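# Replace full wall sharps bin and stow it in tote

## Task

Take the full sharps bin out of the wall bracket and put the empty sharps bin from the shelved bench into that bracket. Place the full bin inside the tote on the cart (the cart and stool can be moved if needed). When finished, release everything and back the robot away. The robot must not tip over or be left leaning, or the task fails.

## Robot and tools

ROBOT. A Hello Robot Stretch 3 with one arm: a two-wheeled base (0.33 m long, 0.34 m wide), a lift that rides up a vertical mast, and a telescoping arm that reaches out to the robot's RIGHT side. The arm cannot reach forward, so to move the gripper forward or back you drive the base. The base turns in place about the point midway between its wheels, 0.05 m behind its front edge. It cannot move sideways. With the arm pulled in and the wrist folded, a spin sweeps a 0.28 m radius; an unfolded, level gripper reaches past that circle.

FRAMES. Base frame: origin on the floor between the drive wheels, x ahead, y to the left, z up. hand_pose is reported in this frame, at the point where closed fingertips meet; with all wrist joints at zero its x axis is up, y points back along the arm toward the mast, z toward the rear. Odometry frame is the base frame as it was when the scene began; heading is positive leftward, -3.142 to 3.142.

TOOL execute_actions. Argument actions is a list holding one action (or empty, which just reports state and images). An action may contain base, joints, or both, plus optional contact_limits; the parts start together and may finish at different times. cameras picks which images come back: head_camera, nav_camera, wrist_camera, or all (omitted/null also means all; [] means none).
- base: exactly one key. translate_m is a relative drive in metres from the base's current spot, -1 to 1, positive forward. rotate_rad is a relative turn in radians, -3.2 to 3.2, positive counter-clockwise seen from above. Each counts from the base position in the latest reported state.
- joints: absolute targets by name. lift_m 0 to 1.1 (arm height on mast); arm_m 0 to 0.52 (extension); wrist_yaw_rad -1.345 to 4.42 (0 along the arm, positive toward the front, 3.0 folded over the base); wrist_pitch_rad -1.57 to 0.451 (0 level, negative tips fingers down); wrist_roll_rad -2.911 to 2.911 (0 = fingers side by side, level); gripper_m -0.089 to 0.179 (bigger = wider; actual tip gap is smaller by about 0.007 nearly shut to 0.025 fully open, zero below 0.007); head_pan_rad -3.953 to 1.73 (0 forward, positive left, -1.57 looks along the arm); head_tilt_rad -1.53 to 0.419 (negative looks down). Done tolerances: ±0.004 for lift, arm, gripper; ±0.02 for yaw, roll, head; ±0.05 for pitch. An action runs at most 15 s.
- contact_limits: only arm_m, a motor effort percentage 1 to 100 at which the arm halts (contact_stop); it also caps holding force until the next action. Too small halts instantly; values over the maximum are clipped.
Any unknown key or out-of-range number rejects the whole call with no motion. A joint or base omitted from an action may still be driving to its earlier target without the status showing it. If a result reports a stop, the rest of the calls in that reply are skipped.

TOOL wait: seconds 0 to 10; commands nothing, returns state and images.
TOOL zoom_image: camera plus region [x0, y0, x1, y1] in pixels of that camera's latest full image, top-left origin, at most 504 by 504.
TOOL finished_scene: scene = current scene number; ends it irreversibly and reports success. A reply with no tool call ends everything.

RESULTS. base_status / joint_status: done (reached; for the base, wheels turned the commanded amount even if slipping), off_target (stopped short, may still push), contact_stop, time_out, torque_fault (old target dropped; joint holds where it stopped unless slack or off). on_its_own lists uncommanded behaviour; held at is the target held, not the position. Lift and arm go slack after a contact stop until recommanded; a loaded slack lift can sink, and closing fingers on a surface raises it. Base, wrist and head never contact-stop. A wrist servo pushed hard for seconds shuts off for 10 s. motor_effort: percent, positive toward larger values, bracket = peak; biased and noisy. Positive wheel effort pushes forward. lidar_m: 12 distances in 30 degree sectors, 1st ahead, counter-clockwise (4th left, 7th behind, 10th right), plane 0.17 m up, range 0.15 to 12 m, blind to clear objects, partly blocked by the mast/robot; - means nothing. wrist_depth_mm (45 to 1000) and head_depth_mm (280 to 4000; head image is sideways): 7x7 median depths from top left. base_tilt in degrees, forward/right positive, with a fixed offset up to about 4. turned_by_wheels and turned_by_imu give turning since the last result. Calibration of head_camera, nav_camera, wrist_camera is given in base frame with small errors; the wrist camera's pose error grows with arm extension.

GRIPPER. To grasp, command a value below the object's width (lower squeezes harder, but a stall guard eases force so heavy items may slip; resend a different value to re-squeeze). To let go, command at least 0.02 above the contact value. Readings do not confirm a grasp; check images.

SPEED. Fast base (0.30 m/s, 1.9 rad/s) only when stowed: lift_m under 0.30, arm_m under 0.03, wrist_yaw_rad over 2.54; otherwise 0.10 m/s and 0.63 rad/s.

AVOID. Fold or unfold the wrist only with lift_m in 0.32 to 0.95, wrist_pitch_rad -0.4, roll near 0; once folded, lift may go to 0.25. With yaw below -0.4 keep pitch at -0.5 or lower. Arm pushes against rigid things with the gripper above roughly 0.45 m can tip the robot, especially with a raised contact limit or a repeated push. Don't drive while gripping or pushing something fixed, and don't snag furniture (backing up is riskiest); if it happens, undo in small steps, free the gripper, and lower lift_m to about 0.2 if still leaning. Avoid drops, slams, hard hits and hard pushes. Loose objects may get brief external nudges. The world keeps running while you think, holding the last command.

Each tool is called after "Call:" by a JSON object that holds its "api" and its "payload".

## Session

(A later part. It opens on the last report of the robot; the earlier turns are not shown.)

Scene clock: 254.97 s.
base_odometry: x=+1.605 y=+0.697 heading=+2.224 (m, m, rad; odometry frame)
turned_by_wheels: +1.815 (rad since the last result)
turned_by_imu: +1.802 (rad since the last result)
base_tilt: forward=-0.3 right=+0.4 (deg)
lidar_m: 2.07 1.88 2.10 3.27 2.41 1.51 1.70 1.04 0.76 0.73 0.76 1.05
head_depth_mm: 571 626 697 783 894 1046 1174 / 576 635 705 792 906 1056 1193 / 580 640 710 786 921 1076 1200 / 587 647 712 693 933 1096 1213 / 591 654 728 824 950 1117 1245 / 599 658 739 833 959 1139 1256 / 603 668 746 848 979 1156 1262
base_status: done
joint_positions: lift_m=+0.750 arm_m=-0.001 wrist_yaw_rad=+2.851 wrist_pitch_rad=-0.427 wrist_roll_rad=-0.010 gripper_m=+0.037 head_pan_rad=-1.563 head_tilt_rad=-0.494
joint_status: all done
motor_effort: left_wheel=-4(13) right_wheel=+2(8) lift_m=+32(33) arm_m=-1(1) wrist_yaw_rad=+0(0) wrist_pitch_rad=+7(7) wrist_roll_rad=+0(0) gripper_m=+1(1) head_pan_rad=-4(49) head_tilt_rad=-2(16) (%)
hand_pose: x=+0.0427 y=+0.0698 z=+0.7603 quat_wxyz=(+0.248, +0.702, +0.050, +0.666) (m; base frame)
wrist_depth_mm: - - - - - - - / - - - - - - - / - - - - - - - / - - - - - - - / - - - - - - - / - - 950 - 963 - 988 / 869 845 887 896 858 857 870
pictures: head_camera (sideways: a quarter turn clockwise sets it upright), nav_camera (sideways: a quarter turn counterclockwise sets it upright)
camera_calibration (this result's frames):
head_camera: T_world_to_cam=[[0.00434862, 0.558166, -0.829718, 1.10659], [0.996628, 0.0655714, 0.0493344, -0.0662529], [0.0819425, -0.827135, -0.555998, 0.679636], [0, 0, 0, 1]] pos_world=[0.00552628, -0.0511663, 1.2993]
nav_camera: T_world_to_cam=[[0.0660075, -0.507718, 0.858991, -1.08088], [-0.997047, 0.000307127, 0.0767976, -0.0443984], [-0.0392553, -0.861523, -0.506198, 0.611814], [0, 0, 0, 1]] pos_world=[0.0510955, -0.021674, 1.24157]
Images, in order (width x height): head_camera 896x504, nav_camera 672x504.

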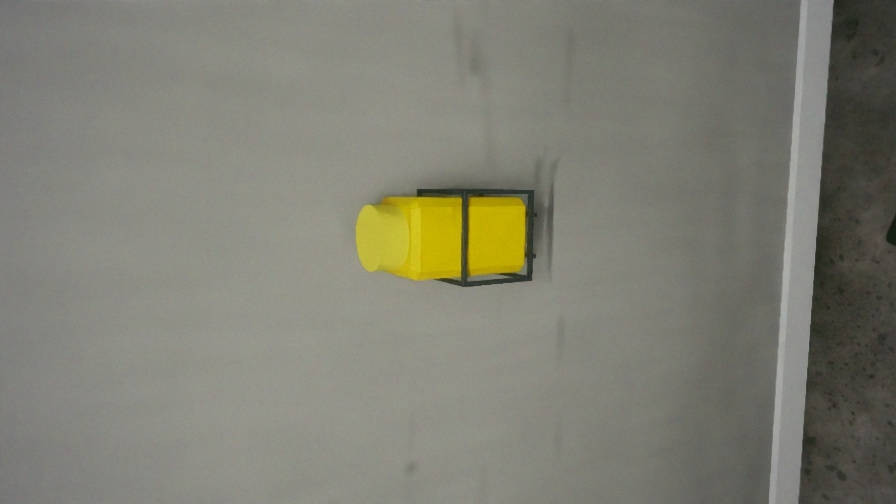

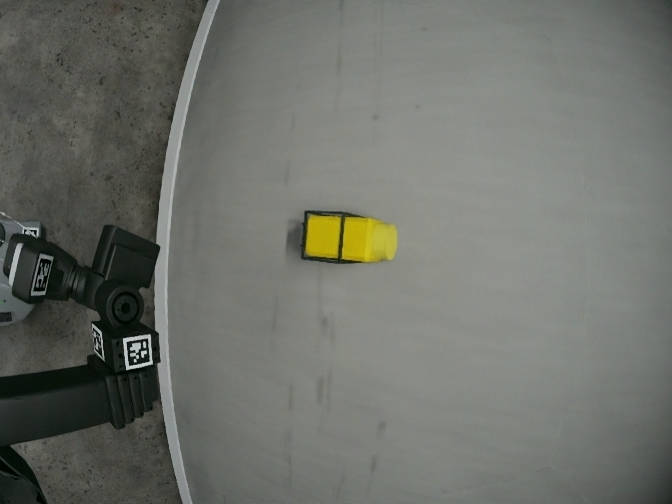

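Call:
{"api": "execute_actions", "payload": {"actions": [{"joints": {"wrist_yaw_rad": 0.0, "wrist_pitch_rad": -0.4, "lift_m": 0.85}}], "cameras": []}}

Call:
{"api": "execute_actions", "payload": {"actions": [{"joints": {"wrist_pitch_rad": 0.0, "gripper_m": 0.17}}]}}

Scene clock: 309.37 s.
base_odometry: x=+1.605 y=+0.697 heading=+2.224 (m, m, rad; odometry frame)
turned_by_wheels: +0.000 (rad since the last result)
turned_by_imu: +0.000 (rad since the last result)
base_tilt: forward=-0.3 right=+0.3 (deg)
lidar_m: 2.07 1.88 2.10 3.27 2.40 1.51 1.70 1.04 0.76 0.74 0.76 1.05
head_depth_mm: 572 628 698 781 892 1042 1175 / 577 634 704 793 907 1025 - / 581 639 711 785 921 1041 - / 585 647 709 693 934 1101 1221 / 592 654 728 827 950 1114 1244 / 598 659 736 836 963 1137 1255 / 602 666 746 847 978 1154 1257
base_status: not commanded
joint_positions: lift_m=+0.850 arm_m=-0.001 wrist_yaw_rad=+0.003 wrist_pitch_rad=-0.417 wrist_roll_rad=-0.010 gripper_m=+0.037 head_pan_rad=-1.563 head_tilt_rad=-0.494
joint_status: all done
motor_effort: left_wheel=-4(4) right_wheel=+2(2) lift_m=+32(31) arm_m=-1(1) wrist_yaw_rad=-2(4) wrist_pitch_rad=+8(8) wrist_roll_rad=+0(0) gripper_m=+0(1) head_pan_rad=-4(3) head_tilt_rad=-2(3) (%)
hand_pose: x=-0.0207 y=-0.3686 z=+0.8625 quat_wxyz=(+0.696, +0.148, -0.688, -0.145) (m; base frame)
wrist_depth_mm: 408 414 343 453 457 470 489 / 450 454 376 497 504 529 548 / 493 507 525 544 563 581 615 / 547 554 585 599 631 655 696 / 599 646 636 686 719 766 779 / 694 721 800 816 864 863 910 / 823 838 889 927 980 947 976
pictures: none
No camera images: the call's "cameras" was empty. Leave "cameras" out to get every camera's image.

Scene clock: 311.17 s.
base_odometry: x=+1.605 y=+0.697 heading=+2.224 (m, m, rad; odometry frame)
turned_by_wheels: +0.000 (rad since the last result)
turned_by_imu: +0.000 (rad since the last result)
base_tilt: forward=-0.3 right=+0.3 (deg)
lidar_m: 2.07 1.88 2.10 3.27 2.40 1.51 1.70 1.04 0.76 0.74 0.76 1.05
head_depth_mm: 571 628 696 783 878 1040 1178 / 575 634 706 793 911 1003 - / 582 642 711 789 920 1030 - / 586 647 710 693 914 1095 1223 / 593 652 730 825 949 1112 1246 / 598 659 737 836 963 1135 1253 / 603 668 747 847 978 1159 1258
base_status: not commanded
joint_positions: lift_m=+0.850 arm_m=-0.001 wrist_yaw_rad=+0.003 wrist_pitch_rad=-0.021 wrist_roll_rad=-0.010 gripper_m=+0.170 head_pan_rad=-1.563 head_tilt_rad=-0.494
joint_status: all done
motor_effort: left_wheel=-4(4) right_wheel=+2(2) lift_m=+32(32) arm_m=-1(1) wrist_yaw_rad=-2(2) wrist_pitch_rad=+10(10) wrist_roll_rad=+0(0) gripper_m=+1(87) head_pan_rad=-4(4) head_tilt_rad=-3(2) (%)
hand_pose: x=-0.0206 y=-0.3998 z=+0.9589 quat_wxyz=(+0.711, +0.009, -0.703, -0.007) (m; base frame)
wrist_depth_mm: 422 431 444 446 463 468 491 / 437 444 453 461 480 486 496 / 449 460 387 482 505 511 537 / 470 480 392 496 510 534 553 / 487 501 408 529 534 - 581 / 506 522 533 542 566 582 599 / 527 561 555 580 587 622 625
pictures: head_camera (sideways: a quarter turn clockwise sets it upright), nav_camera (sideways: a quarter turn counterclockwise sets it upright), wrist_camera
camera_calibration (this result's frames):
head_camera: T_world_to_cam=[[0.00434849, 0.558166, -0.829718, 1.10659], [0.996628, 0.0655716, 0.0493344, -0.0662529], [0.0819427, -0.827134, -0.555998, 0.679636], [0, 0, 0, 1]] pos_world=[0.00552629, -0.0511663, 1.2993]
nav_camera: T_world_to_cam=[[0.0660076, -0.507718, 0.858991, -1.08088], [-0.997047, 0.000306885, 0.0767976, -0.0443984], [-0.0392551, -0.861523, -0.506198, 0.611814], [0, 0, 0, 1]] pos_world=[0.0510955, -0.0216739, 1.24157]
wrist_camera: T_world_to_cam=[[-0.995562, 0.0847829, -0.0408353, 0.0455256], [0.0619518, 0.263849, -0.962572, 1.05264], [-0.0708354, -0.960831, -0.267931, 0.0401591], [0, 0, 0, 1]] pos_world=[-0.0170449, -0.243013, 1.02586]
Images, in order (width x height): head_camera 896x504, nav_camera 672x504, wrist_camera 644x364.

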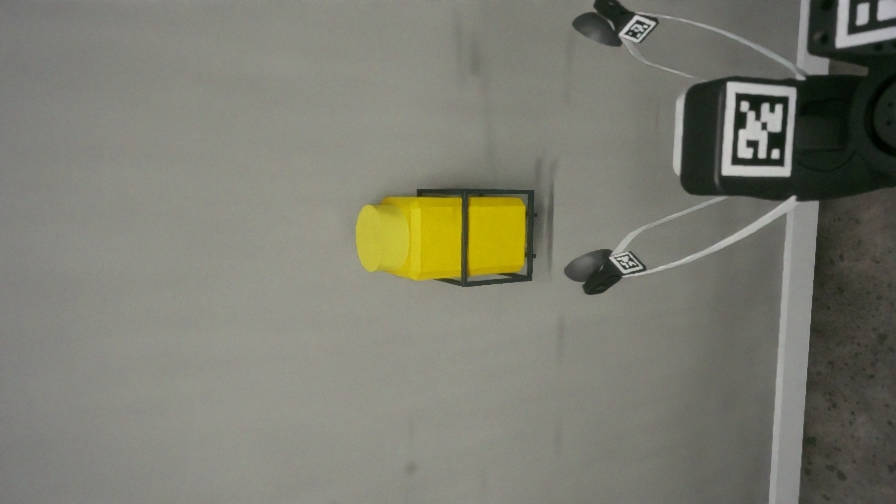

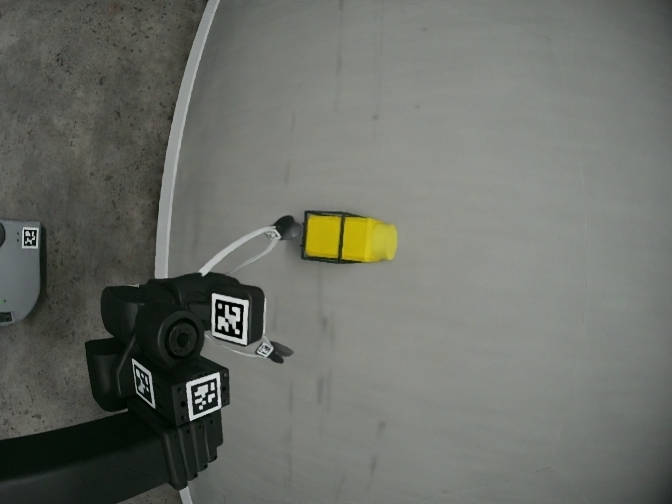

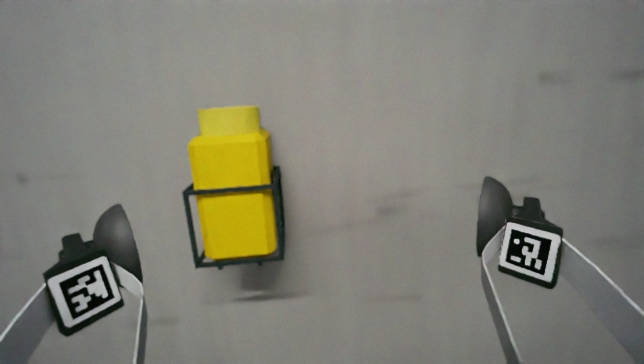

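Call:
{"api": "execute_actions", "payload": {"actions": [{"base": {"translate_m": 0.085}, "joints": {"lift_m": 0.843, "arm_m": 0.1}}], "cameras": ["wrist_camera", "head_camera"]}}

Scene clock: 345.87 s.
base_odometry: x=+1.553 y=+0.765 heading=+2.224 (m, m, rad; odometry frame)
turned_by_wheels: +0.000 (rad since the last result)
turned_by_imu: +0.000 (rad since the last result)
base_tilt: forward=-0.3 right=+0.3 (deg)
lidar_m: 1.98 1.81 1.98 3.38 2.53 1.58 1.78 1.04 0.76 0.74 0.76 1.05
head_depth_mm: 570 628 697 782 891 - - / 576 634 703 765 875 - 1178 / 581 640 702 684 891 1112 1204 / 586 646 719 813 939 1100 1220 / 593 654 729 824 948 1119 1241 / 598 660 739 835 960 1134 1254 / 603 669 747 848 977 1156 1262
base_status: done
joint_positions: lift_m=+0.843 arm_m=+0.100 wrist_yaw_rad=+0.002 wrist_pitch_rad=-0.020 wrist_roll_rad=-0.010 gripper_m=+0.170 head_pan_rad=-1.563 head_tilt_rad=-0.494
joint_status: all done
motor_effort: left_wheel=-4(7) right_wheel=+2(5) lift_m=+17(28) arm_m=+2(1) wrist_yaw_rad=-2(2) wrist_pitch_rad=+9(10) wrist_roll_rad=+0(0) gripper_m=+1(0) head_pan_rad=-4(3) head_tilt_rad=-1(2) (%)
hand_pose: x=-0.0209 y=-0.5004 z=+0.9528 quat_wxyz=(+0.711, +0.008, -0.703, -0.007) (m; base frame)
wrist_depth_mm: 334 339 348 358 364 375 387 / 347 358 363 371 383 391 400 / 358 370 373 293 395 406 415 / 371 382 391 291 408 431 438 / 391 396 409 306 428 - 459 / 406 413 423 321 451 459 473 / 434 429 439 460 471 480 506
pictures: head_camera (sideways: a quarter turn clockwise sets it upright), wrist_camera
camera_calibration (this result's frames):
head_camera: T_world_to_cam=[[0.00437364, 0.558166, -0.829718, 1.10659], [0.996631, 0.0655267, 0.0493344, -0.066253], [0.0819054, -0.827138, -0.555998, 0.679636], [0, 0, 0, 1]] pos_world=[0.00552398, -0.0511663, 1.2993]
wrist_camera: T_world_to_cam=[[-0.995467, 0.0858486, -0.0409292, 0.0541545], [0.062248, 0.262753, -0.962853, 1.07316], [-0.0719053, -0.961036, -0.266906, -0.0592732], [0, 0, 0, 1]] pos_world=[-0.0171552, -0.343589, 1.01969]
Images, in order (width x height): head_camera 896x504, wrist_camera 644x364.

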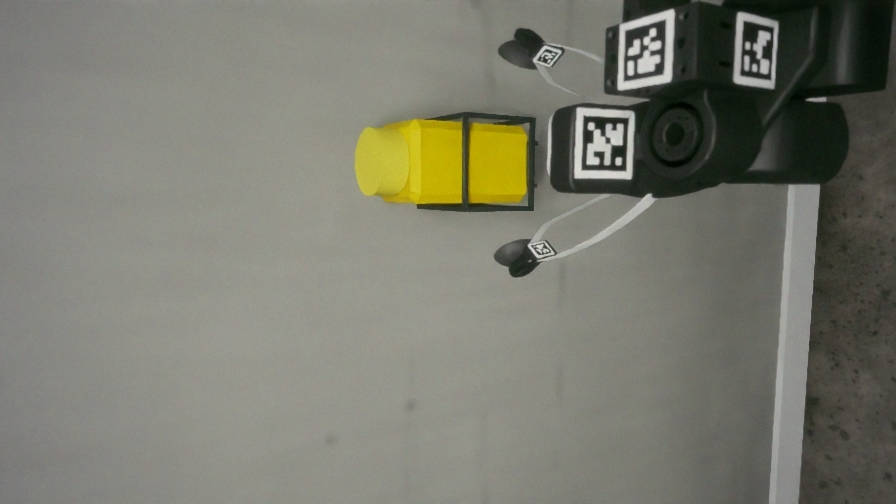

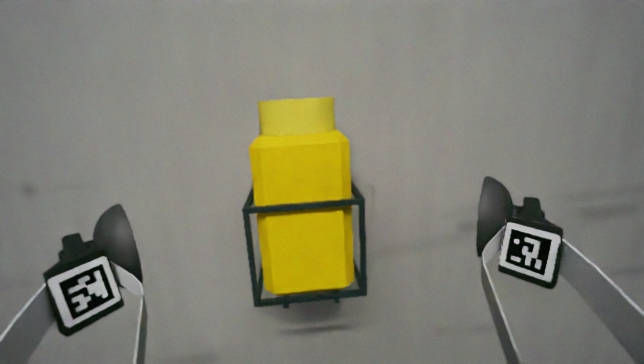

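Call:
{"api": "execute_actions", "payload": {"actions": [{"joints": {"lift_m": 0.848, "arm_m": 0.27}, "contact_limits": {"arm_m": 20}}], "cameras": ["wrist_camera", "head_camera"]}}

Scene clock: 367.43 s.
base_odometry: x=+1.553 y=+0.765 heading=+2.224 (m, m, rad; odometry frame)
turned_by_wheels: +0.000 (rad since the last result)
turned_by_imu: +0.000 (rad since the last result)
base_tilt: forward=-0.3 right=+0.4 (deg)
lidar_m: 1.99 1.82 1.98 3.38 2.53 1.58 1.78 1.04 0.76 0.74 0.77 1.05
head_depth_mm: 571 626 695 757 - 1057 1183 / 577 634 702 749 958 1059 1200 / 580 641 702 682 947 1079 1206 / 587 648 720 819 933 1104 1220 / 593 653 730 825 946 1112 1247 / 598 659 737 837 960 1137 1258 / 603 668 745 848 978 1158 1254
base_status: not commanded
joint_positions: lift_m=+0.848 arm_m=+0.270 wrist_yaw_rad=+0.002 wrist_pitch_rad=-0.020 wrist_roll_rad=-0.010 gripper_m=+0.170 head_pan_rad=-1.563 head_tilt_rad=-0.494
joint_status: all done
motor_effort: left_wheel=-4(5) right_wheel=+2(2) lift_m=+32(33) arm_m=+3(4) wrist_yaw_rad=-2(1) wrist_pitch_rad=+9(9) wrist_roll_rad=+0(0) gripper_m=+0(1) head_pan_rad=-4(3) head_tilt_rad=-2(2) (%)
contact_limits: arm_m 20 (drawing in: default 28, maximum 46; extending or still: default 37, maximum 62)
hand_pose: x=-0.0209 y=-0.6704 z=+0.9572 quat_wxyz=(+0.711, +0.008, -0.703, -0.007) (m; base frame)
wrist_depth_mm: 191 195 199 203 208 212 218 / 198 201 205 209 216 221 228 / 203 206 207 128 225 229 235 / 211 217 139 129 233 238 247 / 220 227 123 124 134 - 260 / - 236 128 129 141 266 270 / 243 247 133 134 137 277 283
pictures: head_camera (sideways: a quarter turn clockwise sets it upright), wrist_camera
camera_calibration (this result's frames):
head_camera: T_world_to_cam=[[0.00441749, 0.558165, -0.829718, 1.10659], [0.996636, 0.0654484, 0.0493344, -0.066253], [0.0818405, -0.827145, -0.555998, 0.679637], [0, 0, 0, 1]] pos_world=[0.00551996, -0.0511663, 1.2993]
wrist_camera: T_world_to_cam=[[-0.995442, 0.0861312, -0.0409586, 0.0690699], [0.0623269, 0.262415, -0.96294, 1.12189], [-0.072191, -0.961103, -0.266587, -0.221853], [0, 0, 0, 1]] pos_world=[-0.0171847, -0.513573, 1.024]
Images, in order (width x height): head_camera 896x504, wrist_camera 644x364.

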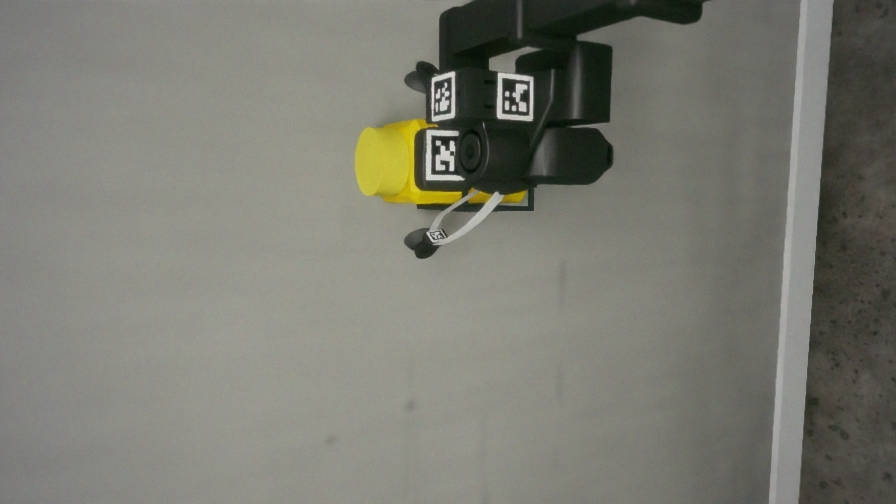

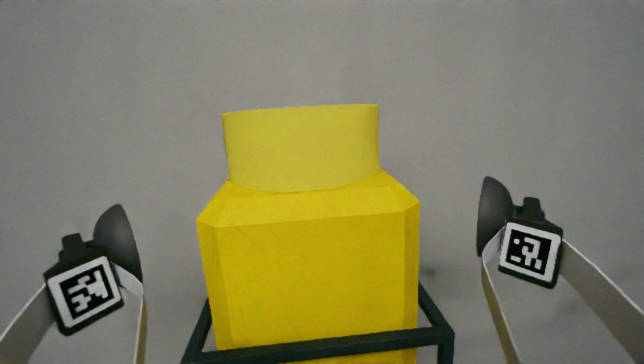

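Call:
{"api": "execute_actions", "payload": {"actions": [{"joints": {"lift_m": 0.842, "arm_m": 0.285}, "contact_limits": {"arm_m": 20}}], "cameras": []}}

Call:
{"api": "execute_actions", "payload": {"actions": [{"joints": {"gripper_m": 0.05}}], "cameras": ["wrist_camera", "nav_camera"]}}

Scene clock: 401.93 s.
base_odometry: x=+1.553 y=+0.765 heading=+2.224 (m, m, rad; odometry frame)
turned_by_wheels: +0.000 (rad since the last result)
turned_by_imu: +0.000 (rad since the last result)
base_tilt: forward=-0.3 right=+0.4 (deg)
lidar_m: 1.99 1.81 1.98 3.37 2.52 1.58 1.78 1.05 0.76 0.73 0.76 1.05
head_depth_mm: 571 627 697 761 - 1059 1183 / 574 634 702 751 953 1059 1192 / 582 638 702 686 944 1076 1207 / 586 648 720 817 935 1098 1217 / 592 654 727 825 950 1113 1241 / 597 660 740 836 963 1139 1255 / 606 668 748 847 979 1158 1268
base_status: not commanded
joint_positions: lift_m=+0.842 arm_m=+0.285 wrist_yaw_rad=+0.002 wrist_pitch_rad=-0.020 wrist_roll_rad=-0.010 gripper_m=+0.170 head_pan_rad=-1.563 head_tilt_rad=-0.494
joint_status: all done
motor_effort: left_wheel=-4(4) right_wheel=+2(3) lift_m=+17(30) arm_m=+3(5) wrist_yaw_rad=-1(1) wrist_pitch_rad=+9(10) wrist_roll_rad=+0(0) gripper_m=+0(1) head_pan_rad=-4(4) head_tilt_rad=-3(2) (%)
contact_limits: arm_m 20 (drawing in: default 28, maximum 46; extending or still: default 37, maximum 62)
hand_pose: x=-0.0209 y=-0.6854 z=+0.9519 quat_wxyz=(+0.711, +0.008, -0.703, -0.007) (m; base frame)
wrist_depth_mm: 176 180 185 189 193 198 203 / 183 187 191 196 200 207 211 / 191 193 119 111 208 214 219 / 197 202 119 113 132 223 230 / 203 210 107 108 112 - 240 / - 221 111 113 117 247 253 / 224 229 117 117 120 256 265
pictures: none
No camera images: the call's "cameras" was empty. Leave "cameras" out to get every camera's image.

Scene clock: 403.63 s.
base_odometry: x=+1.553 y=+0.765 heading=+2.224 (m, m, rad; odometry frame)
turned_by_wheels: +0.000 (rad since the last result)
turned_by_imu: -0.001 (rad since the last result)
base_tilt: forward=-0.3 right=+0.2 (deg)
lidar_m: 1.98 1.80 1.98 3.38 2.54 1.58 1.78 1.05 0.77 0.74 0.76 1.04
head_depth_mm: 574 630 699 760 - 1066 1179 / 580 636 705 755 958 1063 1196 / 585 642 705 687 949 1078 1199 / 589 650 722 817 937 1098 1216 / 595 656 730 825 950 1117 1238 / 600 663 740 838 965 1141 1257 / 605 668 749 847 980 1159 1259
base_status: not commanded
joint_positions: lift_m=+0.842 arm_m=+0.284 wrist_yaw_rad=+0.004 wrist_pitch_rad=+0.001 wrist_roll_rad=-0.010 gripper_m=+0.051 head_pan_rad=-1.563 head_tilt_rad=-0.494
joint_status: all done
motor_effort: left_wheel=-4(4) right_wheel=+1(2) lift_m=+17(17) arm_m=+11(12) wrist_yaw_rad=-3(3) wrist_pitch_rad=+0(11) wrist_roll_rad=+0(0) gripper_m=-27(100) head_pan_rad=-4(3) head_tilt_rad=-3(2) (%)
hand_pose: x=-0.0203 y=-0.6854 z=+0.9572 quat_wxyz=(+0.711, +0.001, -0.703, +0.002) (m; base frame)
wrist_depth_mm: 183 184 188 194 198 203 208 / 188 192 195 198 205 210 218 / 194 196 144 129 212 217 224 / 202 203 124 121 137 227 232 / 208 211 117 120 122 234 244 / 215 218 120 121 126 247 253 / 225 231 121 123 125 256 263
pictures: nav_camera (sideways: a quarter turn counterclockwise sets it upright), wrist_camera
camera_calibration (this result's frames):
nav_camera: T_world_to_cam=[[0.0659448, -0.507726, 0.858991, -1.08087], [-0.997047, 0.000430126, 0.0767976, -0.0443985], [-0.0393616, -0.861518, -0.506198, 0.611815], [0, 0, 0, 1]] pos_world=[0.0510928, -0.0216795, 1.24157]
wrist_camera: T_world_to_cam=[[-0.995636, 0.0829442, -0.0427719, 0.0705013], [0.0618021, 0.242605, -0.968155, 1.11719], [-0.0699261, -0.966573, -0.246672, -0.258938], [0, 0, 0, 1]] pos_world=[-0.0169576, -0.527166, 1.02075]
Images, in order (width x height): nav_camera 672x504, wrist_camera 644x364.

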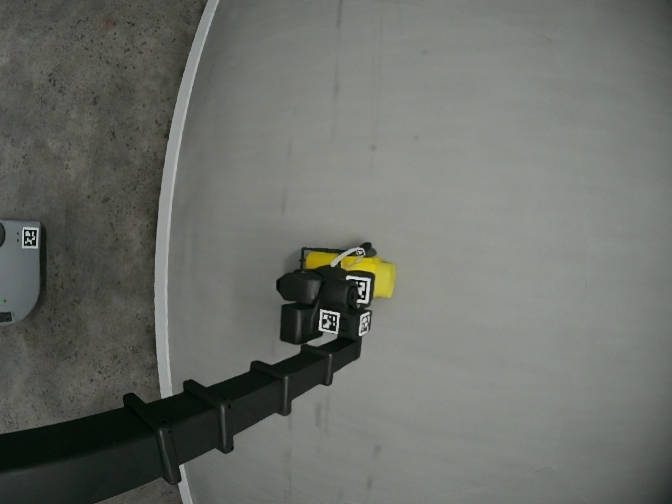

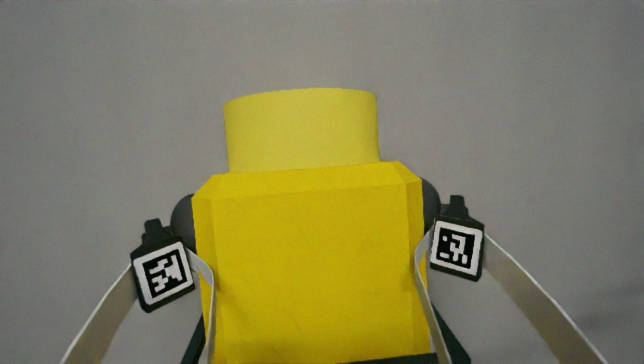

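Call:
{"api": "execute_actions", "payload": {"actions": [{"joints": {"lift_m": 0.88}}], "cameras": ["wrist_camera", "nav_camera"]}}

Scene clock: 413.03 s.
base_odometry: x=+1.553 y=+0.765 heading=+2.224 (m, m, rad; odometry frame)
turned_by_wheels: +0.000 (rad since the last result)
turned_by_imu: +0.000 (rad since the last result)
base_tilt: forward=-0.3 right=+0.3 (deg)
lidar_m: 1.99 1.81 1.98 3.36 2.52 1.58 1.78 1.05 0.77 0.74 0.76 1.04
head_depth_mm: 569 628 697 - 920 1047 1184 / 577 634 701 - 933 1061 1194 / 581 640 691 694 940 1075 1202 / 586 647 720 813 934 1093 1218 / 591 653 730 823 946 1117 1243 / 597 659 735 834 959 1133 1250 / 603 666 746 845 974 1162 1268
base_status: not commanded
joint_positions: lift_m=+0.879 arm_m=+0.285 wrist_yaw_rad=+0.005 wrist_pitch_rad=-0.093 wrist_roll_rad=-0.010 gripper_m=+0.064 head_pan_rad=-1.563 head_tilt_rad=-0.494
joint_status: all done
on_its_own: gripper_m is held at +0.063, not at your +0.050, by its stall guard, which is not easing now; wrist_pitch_rad is at rest, and its effort (+43) is outside its rest range (-20 to +32)
motor_effort: left_wheel=-1(4) right_wheel=+0(1) lift_m=+37(36) arm_m=+5(12) wrist_yaw_rad=-2(2) wrist_pitch_rad=+43(48) wrist_roll_rad=+0(0) gripper_m=-20(21) head_pan_rad=-4(3) head_tilt_rad=-2(2) (%)
hand_pose: x=-0.0202 y=-0.6824 z=+0.9703 quat_wxyz=(+0.710, +0.035, -0.703, -0.031) (m; base frame)
wrist_depth_mm: 174 176 180 185 189 195 199 / 181 185 190 193 200 204 210 / 190 195 139 125 208 216 221 / 199 205 132 125 217 226 237 / 210 213 118 120 123 243 250 / 222 222 122 123 128 258 266 / 235 243 126 128 132 275 285
pictures: nav_camera (sideways: a quarter turn counterclockwise sets it upright), wrist_camera
camera_calibration (this result's frames):
nav_camera: T_world_to_cam=[[0.0659451, -0.507726, 0.858991, -1.08087], [-0.997047, 0.000429642, 0.0767976, -0.0443985], [-0.0393612, -0.861518, -0.506198, 0.611815], [0, 0, 0, 1]] pos_world=[0.0510928, -0.0216795, 1.24157]
wrist_camera: T_world_to_cam=[[-0.995699, 0.0860185, -0.034407, 0.0649219], [0.0612299, 0.332291, -0.941187, 1.16419], [-0.0695264, -0.939246, -0.336129, -0.147378], [0, 0, 0, 1]] pos_world=[-0.0168874, -0.53086, 1.04842]
Images, in order (width x height): nav_camera 672x504, wrist_camera 644x364.

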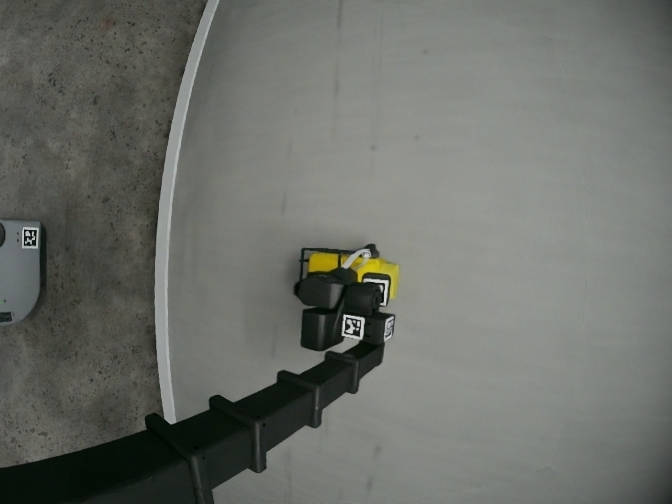

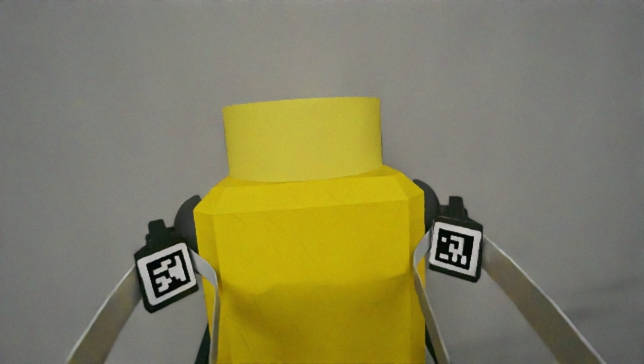

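Call:
{"api": "execute_actions", "payload": {"actions": [{"joints": {"lift_m": 0.843}}], "cameras": ["wrist_camera"]}}

Scene clock: 427.07 s.
base_odometry: x=+1.553 y=+0.765 heading=+2.224 (m, m, rad; odometry frame)
turned_by_wheels: +0.000 (rad since the last result)
turned_by_imu: -0.002 (rad since the last result)
base_tilt: forward=-0.3 right=+0.2 (deg)
lidar_m: 1.99 1.81 1.97 3.37 2.54 1.58 1.78 1.05 0.76 0.74 0.76 1.04
head_depth_mm: 575 632 700 763 - 1067 1191 / 578 638 704 755 953 1061 1201 / 585 644 706 688 949 1082 1204 / 590 650 723 819 938 1099 1215 / 595 657 734 827 949 1118 1242 / 601 662 739 833 962 1131 1255 / 605 669 747 849 980 1155 1264
base_status: not commanded
joint_positions: lift_m=+0.844 arm_m=+0.284 wrist_yaw_rad=+0.005 wrist_pitch_rad=+0.005 wrist_roll_rad=-0.010 gripper_m=+0.064 head_pan_rad=-1.563 head_tilt_rad=-0.494
joint_status: all done
on_its_own: gripper_m is held at +0.063, not at your +0.050, by its stall guard, which is not easing now
motor_effort: left_wheel=-3(4) right_wheel=+0(1) lift_m=+13(34) arm_m=+10(12) wrist_yaw_rad=-2(2) wrist_pitch_rad=-2(43) wrist_roll_rad=+0(0) gripper_m=-20(20) head_pan_rad=-3(3) head_tilt_rad=-2(2) (%)
hand_pose: x=-0.0202 y=-0.6855 z=+0.9595 quat_wxyz=(+0.711, +0.000, -0.703, +0.003) (m; base frame)
wrist_depth_mm: 182 185 191 195 199 205 209 / 188 192 197 200 206 212 215 / 195 198 144 130 214 219 225 / 202 205 132 125 183 227 235 / 209 211 119 121 123 235 244 / 215 218 120 122 126 246 254 / 221 230 122 123 126 256 264
pictures: wrist_camera
camera_calibration (this result's frames):
wrist_camera: T_world_to_cam=[[-0.995668, 0.0823575, -0.0431463, 0.0706663], [0.0617317, 0.238577, -0.969159, 1.11759], [-0.0695238, -0.967625, -0.242628, -0.263051], [0, 0, 0, 1]] pos_world=[-0.0169189, -0.526986, 1.02235]
Images, in order (width x height): wrist_camera 644x364.

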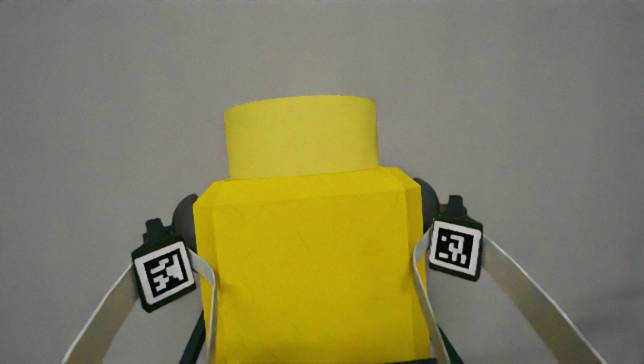

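Call:
{"api": "execute_actions", "payload": {"actions": [{"joints": {"gripper_m": 0.06}}], "cameras": []}}

Call:
{"api": "execute_actions", "payload": {"actions": [{"joints": {"lift_m": 0.98, "wrist_pitch_rad": 0.06}}], "cameras": ["wrist_camera", "nav_camera"]}}

Scene clock: 484.20 s.
base_odometry: x=+1.553 y=+0.765 heading=+2.224 (m, m, rad; odometry frame)
turned_by_wheels: +0.000 (rad since the last result)
turned_by_imu: +0.000 (rad since the last result)
base_tilt: forward=-0.3 right=+0.2 (deg)
lidar_m: 1.99 1.80 1.97 3.39 2.53 1.58 1.78 1.05 0.77 0.74 0.76 1.04
head_depth_mm: 575 631 699 763 - 1064 1189 / 581 638 705 756 955 1059 1200 / 585 643 706 689 951 1084 1207 / 589 650 725 818 935 1100 1218 / 596 655 732 826 949 1119 1246 / 600 663 739 838 968 1138 1260 / 607 670 748 847 975 1154 1261
base_status: not commanded
joint_positions: lift_m=+0.844 arm_m=+0.284 wrist_yaw_rad=+0.005 wrist_pitch_rad=+0.005 wrist_roll_rad=-0.010 gripper_m=+0.061 head_pan_rad=-1.563 head_tilt_rad=-0.494
joint_status: all done
motor_effort: left_wheel=-3(2) right_wheel=+1(0) lift_m=+13(13) arm_m=+11(11) wrist_yaw_rad=-3(3) wrist_pitch_rad=-2(2) wrist_roll_rad=+0(0) gripper_m=-22(43) head_pan_rad=-3(3) head_tilt_rad=-2(2) (%)
hand_pose: x=-0.0202 y=-0.6855 z=+0.9595 quat_wxyz=(+0.711, +0.000, -0.703, +0.003) (m; base frame)
wrist_depth_mm: 182 186 189 194 198 202 208 / 189 192 197 199 206 212 216 / 194 200 145 130 213 220 225 / 201 206 131 125 183 227 232 / 209 211 119 121 123 237 243 / 215 217 120 122 125 246 255 / 223 229 121 123 126 257 265
pictures: none
No camera images: the call's "cameras" was empty. Leave "cameras" out to get every camera's image.

Scene clock: 486.27 s.
base_odometry: x=+1.553 y=+0.765 heading=+2.224 (m, m, rad; odometry frame)
turned_by_wheels: +0.000 (rad since the last result)
turned_by_imu: -0.001 (rad since the last result)
base_tilt: forward=-0.3 right=+0.3 (deg)
lidar_m: 1.99 1.81 1.97 3.39 2.53 1.58 1.78 1.05 0.77 0.74 0.76 1.04
head_depth_mm: 572 624 - 801 897 1045 1187 / 576 631 - 803 909 1062 1197 / 581 639 - 703 920 1078 1202 / 586 646 720 814 933 1097 1214 / 591 653 728 823 949 1115 1236 / 597 658 736 835 962 1135 1249 / 602 664 745 844 975 1152 1259
base_status: not commanded
joint_positions: lift_m=+0.980 arm_m=+0.285 wrist_yaw_rad=+0.003 wrist_pitch_rad=+0.039 wrist_roll_rad=-0.010 gripper_m=+0.063 head_pan_rad=-1.563 head_tilt_rad=-0.494
joint_status: all done
motor_effort: left_wheel=-2(3) right_wheel=+0(2) lift_m=+32(39) arm_m=+2(15) wrist_yaw_rad=-2(3) wrist_pitch_rad=+10(55) wrist_roll_rad=+0(0) gripper_m=+0(21) head_pan_rad=-4(3) head_tilt_rad=-2(3) (%)
hand_pose: x=-0.0206 y=-0.6867 z=+1.1044 quat_wxyz=(+0.711, -0.013, -0.703, +0.015) (m; base frame)
wrist_depth_mm: 180 183 190 194 197 204 208 / 186 190 195 200 203 209 213 / 192 195 200 206 210 215 224 / 197 201 206 212 217 223 229 / 202 207 212 218 225 233 237 / 209 212 221 225 232 240 249 / 216 219 227 229 242 247 257
pictures: nav_camera (sideways: a quarter turn counterclockwise sets it upright), wrist_camera
camera_calibration (this result's frames):
nav_camera: T_world_to_cam=[[0.0659461, -0.507841, 0.858923, -1.08079], [-0.997047, 0.000419004, 0.0767987, -0.0443999], [-0.0393614, -0.861451, -0.506314, 0.611965], [0, 0, 0, 1]] pos_world=[0.0510928, -0.0216714, 1.24157]
wrist_camera: T_world_to_cam=[[-0.995554, 0.0821449, -0.0460922, 0.0797948], [0.0621513, 0.20518, -0.976749, 1.24379], [-0.0707778, -0.975271, -0.209373, -0.271125], [0, 0, 0, 1]] pos_world=[-0.0170525, -0.526175, 1.16178]
Images, in order (width x height): nav_camera 672x504, wrist_camera 644x364.

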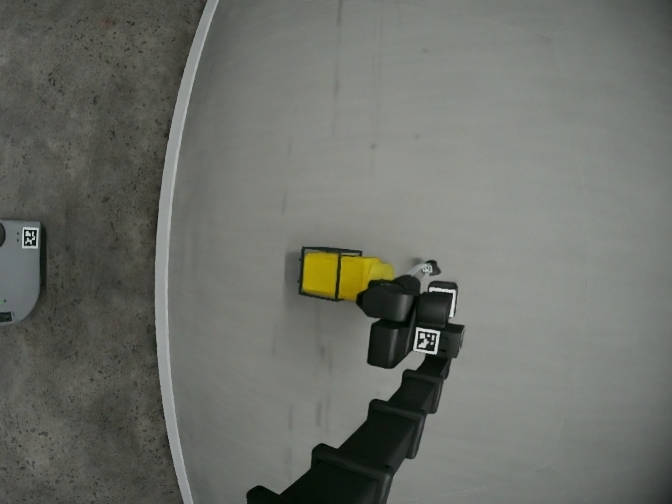

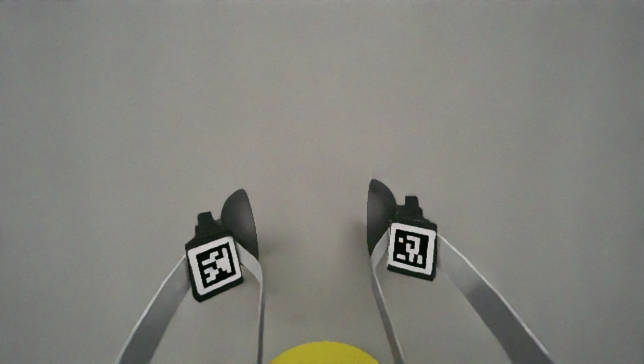

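Call:
{"api": "execute_actions", "payload": {"actions": [{"joints": {"gripper_m": 0.165, "wrist_pitch_rad": 0.0}}], "cameras": []}}

Call:
{"api": "execute_actions", "payload": {"actions": [{"joints": {"lift_m": 0.83}}], "cameras": ["wrist_camera", "nav_camera"]}}

Scene clock: 555.57 s.
base_odometry: x=+1.553 y=+0.765 heading=+2.224 (m, m, rad; odometry frame)
turned_by_wheels: +0.000 (rad since the last result)
turned_by_imu: +0.000 (rad since the last result)
base_tilt: forward=-0.3 right=+0.3 (deg)
lidar_m: 1.99 1.81 1.98 3.36 2.53 1.58 1.78 1.05 0.76 0.74 0.76 1.05
head_depth_mm: 571 625 - 801 894 1044 1180 / 577 632 - 805 911 1062 1204 / 581 642 698 704 922 1079 1203 / 587 646 724 813 933 1098 1213 / 591 652 729 822 951 1114 1242 / 597 660 737 834 963 1130 1258 / 603 665 744 848 976 1153 1260
base_status: not commanded
joint_positions: lift_m=+0.980 arm_m=+0.285 wrist_yaw_rad=+0.003 wrist_pitch_rad=-0.016 wrist_roll_rad=-0.010 gripper_m=+0.165 head_pan_rad=-1.563 head_tilt_rad=-0.494
joint_status: all done
motor_effort: left_wheel=-2(1) right_wheel=+1(0) lift_m=+32(32) arm_m=+4(3) wrist_yaw_rad=-1(2) wrist_pitch_rad=+7(7) wrist_roll_rad=+0(0) gripper_m=+1(88) head_pan_rad=-3(3) head_tilt_rad=-2(2) (%)
hand_pose: x=-0.0206 y=-0.6855 z=+1.0903 quat_wxyz=(+0.711, +0.007, -0.703, -0.005) (m; base frame)
wrist_depth_mm: 177 181 184 188 194 199 203 / 183 187 192 195 202 208 211 / 190 195 199 202 210 216 222 / 198 201 207 212 217 224 229 / 203 209 215 222 230 - 241 / - 219 223 232 239 246 255 / 226 227 233 192 247 258 267
pictures: none
No camera images: the call's "cameras" was empty. Leave "cameras" out to get every camera's image.

Scene clock: 557.77 s.
base_odometry: x=+1.553 y=+0.765 heading=+2.224 (m, m, rad; odometry frame)
turned_by_wheels: +0.000 (rad since the last result)
turned_by_imu: +0.000 (rad since the last result)
base_tilt: forward=-0.3 right=+0.4 (deg)
lidar_m: 1.99 1.81 1.98 3.38 2.54 1.58 1.78 1.05 0.77 0.74 0.76 1.04
head_depth_mm: 570 627 699 771 - 1073 1185 / 576 635 704 753 963 1062 1199 / 580 640 704 683 945 1081 1200 / 586 647 718 820 933 1098 1218 / 591 653 729 822 945 1116 1244 / 598 659 736 831 960 1137 1257 / 601 666 744 841 977 1151 1259
base_status: not commanded
joint_positions: lift_m=+0.830 arm_m=+0.285 wrist_yaw_rad=+0.003 wrist_pitch_rad=-0.016 wrist_roll_rad=-0.010 gripper_m=+0.165 head_pan_rad=-1.563 head_tilt_rad=-0.494
joint_status: all done
motor_effort: left_wheel=-1(1) right_wheel=+1(1) lift_m=+17(29) arm_m=+3(4) wrist_yaw_rad=-2(2) wrist_pitch_rad=+8(8) wrist_roll_rad=+0(0) gripper_m=+1(1) head_pan_rad=-3(3) head_tilt_rad=-3(2) (%)
hand_pose: x=-0.0206 y=-0.6855 z=+0.9408 quat_wxyz=(+0.711, +0.007, -0.703, -0.005) (m; base frame)
wrist_depth_mm: 176 180 185 188 194 201 203 / 183 187 118 108 200 207 213 / 189 194 118 111 208 214 221 / 197 201 104 106 109 224 230 / 203 207 104 107 112 - 243 / - 219 109 113 117 249 254 / 224 225 112 115 118 258 264
pictures: nav_camera (sideways: a quarter turn counterclockwise sets it upright), wrist_camera
camera_calibration (this result's frames):
nav_camera: T_world_to_cam=[[0.0659461, -0.507841, 0.858923, -1.08079], [-0.997047, 0.000419004, 0.0767987, -0.0443999], [-0.0393614, -0.861451, -0.506314, 0.611965], [0, 0, 0, 1]] pos_world=[0.0510928, -0.0216714, 1.24157]
wrist_camera: T_world_to_cam=[[-0.995557, 0.0846462, -0.0412535, 0.0692996], [0.061985, 0.259306, -0.963804, 1.10868], [-0.0708851, -0.962079, -0.2634, -0.244358], [0, 0, 0, 1]] pos_world=[-0.0170513, -0.528445, 1.00705]
Images, in order (width x height): nav_camera 672x504, wrist_camera 644x364.

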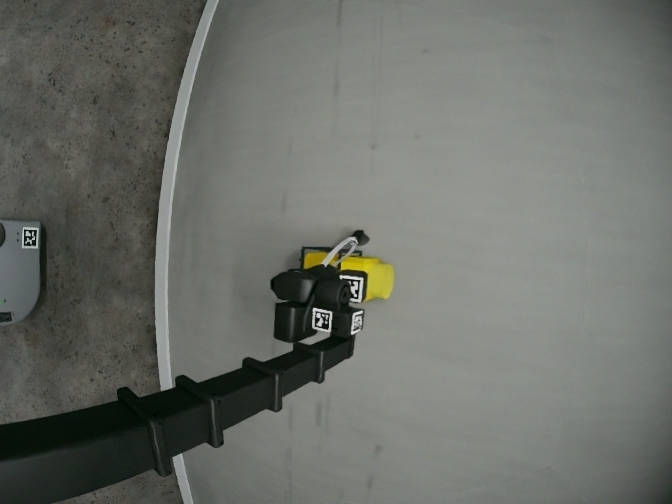

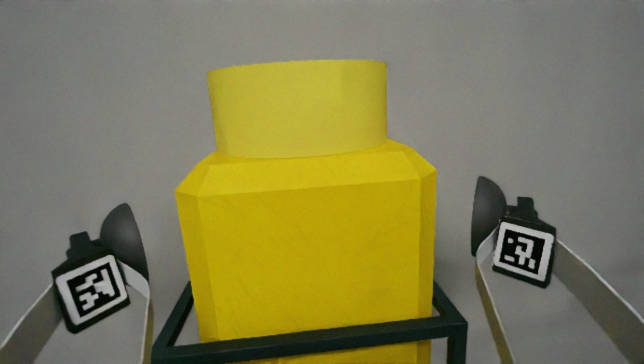

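Call:
{"api": "execute_actions", "payload": {"actions": [{"joints": {"gripper_m": 0.058}}], "cameras": ["wrist_camera"]}}

Scene clock: 576.23 s.
base_odometry: x=+1.553 y=+0.765 heading=+2.224 (m, m, rad; odometry frame)
turned_by_wheels: +0.000 (rad since the last result)
turned_by_imu: +0.001 (rad since the last result)
base_tilt: forward=-0.4 right=+0.1 (deg)
lidar_m: 1.98 1.81 1.97 3.38 2.53 1.58 1.78 1.05 0.77 0.74 0.76 1.05
head_depth_mm: 576 633 702 774 - 1071 1184 / 581 638 707 758 - 1060 1199 / 586 644 706 688 948 1085 1206 / 590 650 724 820 938 1099 1220 / 595 659 733 826 954 1119 1242 / 603 663 740 839 965 1130 1253 / 606 671 749 849 978 1158 1275
base_status: not commanded
joint_positions: lift_m=+0.830 arm_m=+0.284 wrist_yaw_rad=+0.005 wrist_pitch_rad=-0.014 wrist_roll_rad=-0.009 gripper_m=+0.059 head_pan_rad=-1.563 head_tilt_rad=-0.494
joint_status: all done
motor_effort: left_wheel=-3(3) right_wheel=+0(1) lift_m=+17(18) arm_m=+13(13) wrist_yaw_rad=-3(3) wrist_pitch_rad=+7(8) wrist_roll_rad=+0(0) gripper_m=-25(100) head_pan_rad=-3(4) head_tilt_rad=-2(2) (%)
hand_pose: x=-0.0201 y=-0.6849 z=+0.9413 quat_wxyz=(+0.710, +0.007, -0.704, -0.003) (m; base frame)
wrist_depth_mm: 181 185 190 193 198 203 207 / 188 191 191 120 204 211 216 / 194 200 131 120 212 220 225 / 203 205 112 114 117 229 234 / 209 213 114 117 119 239 245 / 218 219 118 120 125 251 257 / 226 233 121 122 124 263 269
pictures: wrist_camera
camera_calibration (this result's frames):
wrist_camera: T_world_to_cam=[[-0.995692, 0.0825771, -0.0421631, 0.0692152], [0.0621872, 0.257484, -0.964279, 1.10819], [-0.0687711, -0.962748, -0.26151, -0.245777], [0, 0, 0, 1]] pos_world=[-0.0169005, -0.527678, 1.00725]
Images, in order (width x height): wrist_camera 644x364.

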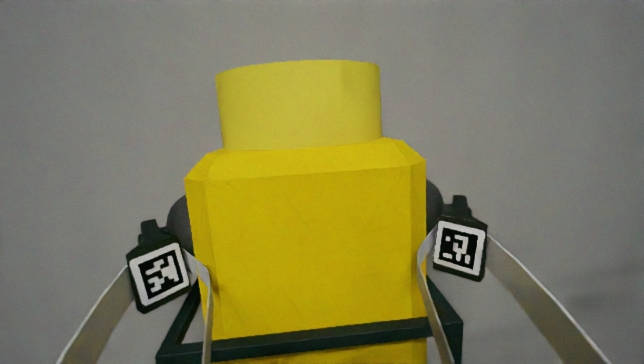

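Call:
{"api": "execute_actions", "payload": {"actions": [{"joints": {"arm_m": 0.277, "wrist_pitch_rad": 0.06}}], "cameras": []}}

Call:
{"api": "execute_actions", "payload": {"actions": [{"joints": {"lift_m": 0.87}}], "cameras": ["wrist_camera", "nav_camera"]}}

Scene clock: 584.60 s.
base_odometry: x=+1.553 y=+0.765 heading=+2.224 (m, m, rad; odometry frame)
turned_by_wheels: +0.000 (rad since the last result)
turned_by_imu: +0.000 (rad since the last result)
base_tilt: forward=-0.3 right=+0.4 (deg)
lidar_m: 1.99 1.81 1.98 3.37 2.54 1.58 1.78 1.04 0.77 0.74 0.76 1.04
head_depth_mm: 571 628 697 768 - 1070 1180 / 576 634 701 752 - 1057 1192 / 582 641 700 679 947 1080 1201 / 586 647 720 816 932 1096 1216 / 592 652 729 822 945 1114 1244 / 597 659 736 835 965 1133 1250 / 602 668 744 846 975 1154 1266
base_status: not commanded
joint_positions: lift_m=+0.830 arm_m=+0.277 wrist_yaw_rad=+0.005 wrist_pitch_rad=+0.028 wrist_roll_rad=-0.009 gripper_m=+0.066 head_pan_rad=-1.563 head_tilt_rad=-0.495
joint_status: all done
on_its_own: gripper_m is held at +0.064, not at your +0.058, by its stall guard, which is not easing now
motor_effort: left_wheel=-1(4) right_wheel=+1(3) lift_m=+18(18) arm_m=-4(13) wrist_yaw_rad=-3(4) wrist_pitch_rad=+15(13) wrist_roll_rad=+0(0) gripper_m=-19(22) head_pan_rad=-4(3) head_tilt_rad=-2(2) (%)
hand_pose: x=-0.0201 y=-0.6790 z=+0.9523 quat_wxyz=(+0.710, -0.008, -0.704, +0.012) (m; base frame)
wrist_depth_mm: 188 190 195 201 204 210 213 / 193 197 198 134 211 216 222 / 198 203 147 130 217 225 229 / 204 210 119 120 125 233 238 / 210 214 119 121 123 242 245 / 217 221 121 122 125 246 257 / 224 228 121 123 125 256 266
pictures: none
No camera images: the call's "cameras" was empty. Leave "cameras" out to get every camera's image.

Scene clock: 585.77 s.
base_odometry: x=+1.553 y=+0.765 heading=+2.224 (m, m, rad; odometry frame)
turned_by_wheels: +0.000 (rad since the last result)
turned_by_imu: +0.000 (rad since the last result)
base_tilt: forward=-0.4 right=+0.4 (deg)
lidar_m: 1.99 1.81 1.96 3.41 2.54 1.58 1.78 1.04 0.77 0.74 0.76 1.04
head_depth_mm: 572 628 698 748 933 1050 1182 / 577 634 694 - 947 1064 1193 / 581 640 687 695 943 1079 1202 / 586 646 720 815 934 1096 1220 / 591 652 726 822 945 1116 1248 / 597 658 735 832 960 1136 1259 / 601 667 744 841 976 1157 1262
base_status: not commanded
joint_positions: lift_m=+0.869 arm_m=+0.277 wrist_yaw_rad=+0.005 wrist_pitch_rad=+0.000 wrist_roll_rad=-0.009 gripper_m=+0.065 head_pan_rad=-1.563 head_tilt_rad=-0.495
joint_status: all done
on_its_own: gripper_m is held at +0.064, not at your +0.058, by its stall guard, which is not easing now
motor_effort: left_wheel=-1(1) right_wheel=+0(0) lift_m=+35(37) arm_m=-3(3) wrist_yaw_rad=-2(4) wrist_pitch_rad=+28(30) wrist_roll_rad=+0(0) gripper_m=-18(19) head_pan_rad=-4(4) head_tilt_rad=-2(2) (%)
hand_pose: x=-0.0202 y=-0.6784 z=+0.9840 quat_wxyz=(+0.710, +0.002, -0.704, +0.001) (m; base frame)
wrist_depth_mm: 184 188 192 196 202 208 212 / 190 195 196 128 209 213 219 / 199 201 140 126 217 223 228 / 206 209 119 119 124 232 238 / 212 215 118 121 123 241 247 / 219 223 122 124 128 252 261 / 229 235 126 127 131 264 274
pictures: nav_camera (sideways: a quarter turn counterclockwise sets it upright), wrist_camera
camera_calibration (this result's frames):
nav_camera: T_world_to_cam=[[0.06594, -0.508272, 0.858669, -1.08045], [-0.997046, 0.000399147, 0.0768028, -0.0444051], [-0.0393794, -0.861197, -0.506744, 0.612525], [0, 0, 0, 1]] pos_world=[0.0510921, -0.021642, 1.24156]
wrist_camera: T_world_to_cam=[[-0.995646, 0.0824981, -0.0433881, 0.071505], [0.0623867, 0.243945, -0.96778, 1.14199], [-0.0692557, -0.966274, -0.24803, -0.244072], [0, 0, 0, 1]] pos_world=[-0.0169545, -0.520321, 1.04776]
Images, in order (width x height): nav_camera 672x504, wrist_camera 644x364.

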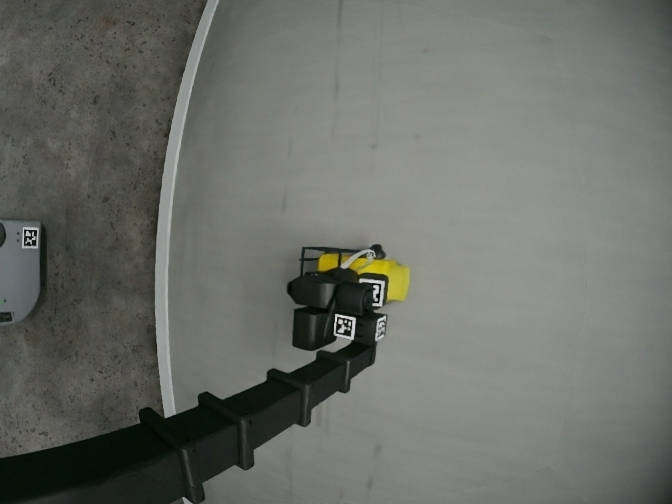

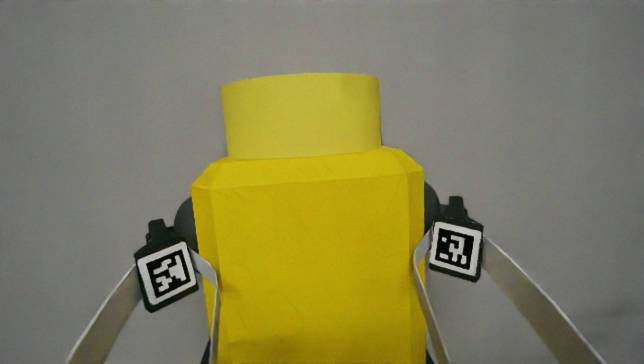

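Call:
{"api": "execute_actions", "payload": {"actions": [{"joints": {"gripper_m": 0.045, "lift_m": 0.96}}], "cameras": ["wrist_camera", "nav_camera"]}}

Scene clock: 600.23 s.
base_odometry: x=+1.553 y=+0.765 heading=+2.224 (m, m, rad; odometry frame)
turned_by_wheels: +0.000 (rad since the last result)
turned_by_imu: +0.000 (rad since the last result)
base_tilt: forward=-0.3 right=+0.4 (deg)
lidar_m: 1.99 1.81 1.97 3.38 2.53 1.58 1.78 1.05 0.76 0.74 0.76 1.04
head_depth_mm: 571 628 670 815 892 1047 1190 / 576 634 - 826 907 1064 1198 / 582 639 627 786 919 1082 1204 / 585 646 721 813 933 1098 1214 / 592 653 726 822 947 1116 1242 / 597 660 737 832 961 1137 1255 / 602 666 743 845 976 1153 1256
base_status: not commanded
joint_positions: lift_m=+0.960 arm_m=+0.277 wrist_yaw_rad=+0.003 wrist_pitch_rad=-0.001 wrist_roll_rad=-0.009 gripper_m=+0.050 head_pan_rad=-1.563 head_tilt_rad=-0.495
joint_status: gripper_m off_target (ended at +0.050, target +0.045); the others done
motor_effort: left_wheel=-1(1) right_wheel=+0(1) lift_m=+35(38) arm_m=-4(4) wrist_yaw_rad=-2(3) wrist_pitch_rad=+28(29) wrist_roll_rad=+0(0) gripper_m=-25(92) head_pan_rad=-3(3) head_tilt_rad=-2(2) (%)
hand_pose: x=-0.0206 y=-0.6784 z=+1.0740 quat_wxyz=(+0.710, +0.002, -0.704, +0.001) (m; base frame)
wrist_depth_mm: 184 187 192 197 203 206 213 / 190 194 198 132 208 215 220 / 198 200 145 130 218 225 230 / 205 208 121 120 127 233 239 / 211 215 120 121 123 243 250 / 219 222 122 124 126 254 261 / 229 234 124 126 129 266 272
pictures: nav_camera (sideways: a quarter turn counterclockwise sets it upright), wrist_camera
camera_calibration (this result's frames):
nav_camera: T_world_to_cam=[[0.0659401, -0.508272, 0.858669, -1.08045], [-0.997046, 0.000398937, 0.0768028, -0.0444051], [-0.0393792, -0.861197, -0.506744, 0.612525], [0, 0, 0, 1]] pos_world=[0.0510921, -0.0216421, 1.24156]
wrist_camera: T_world_to_cam=[[-0.995524, 0.0839689, -0.0433751, 0.0760194], [0.0627436, 0.243979, -0.967749, 1.22908], [-0.0706782, -0.966138, -0.248155, -0.221578], [0, 0, 0, 1]] pos_world=[-0.0170988, -0.520329, 1.13776]
Images, in order (width x height): nav_camera 672x504, wrist_camera 644x364.

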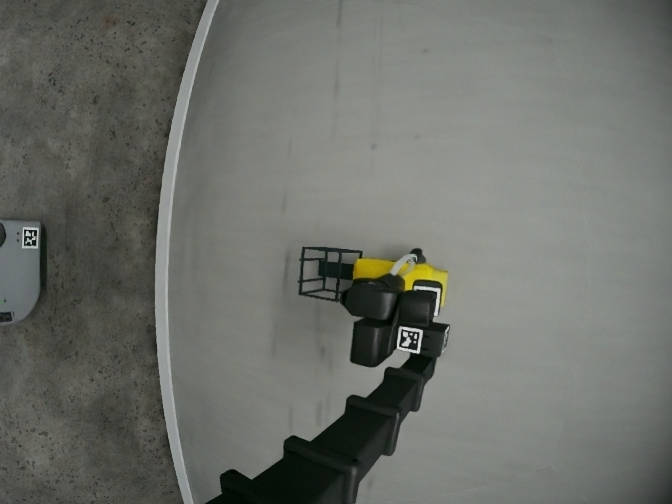

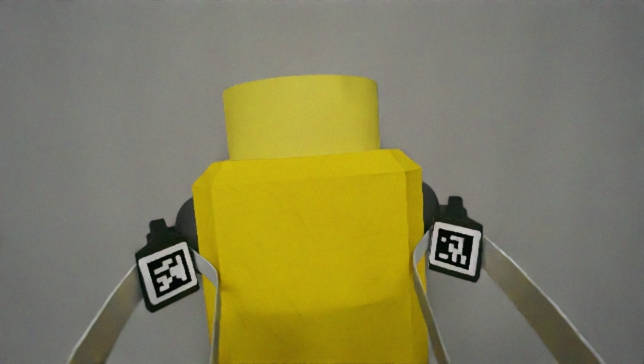

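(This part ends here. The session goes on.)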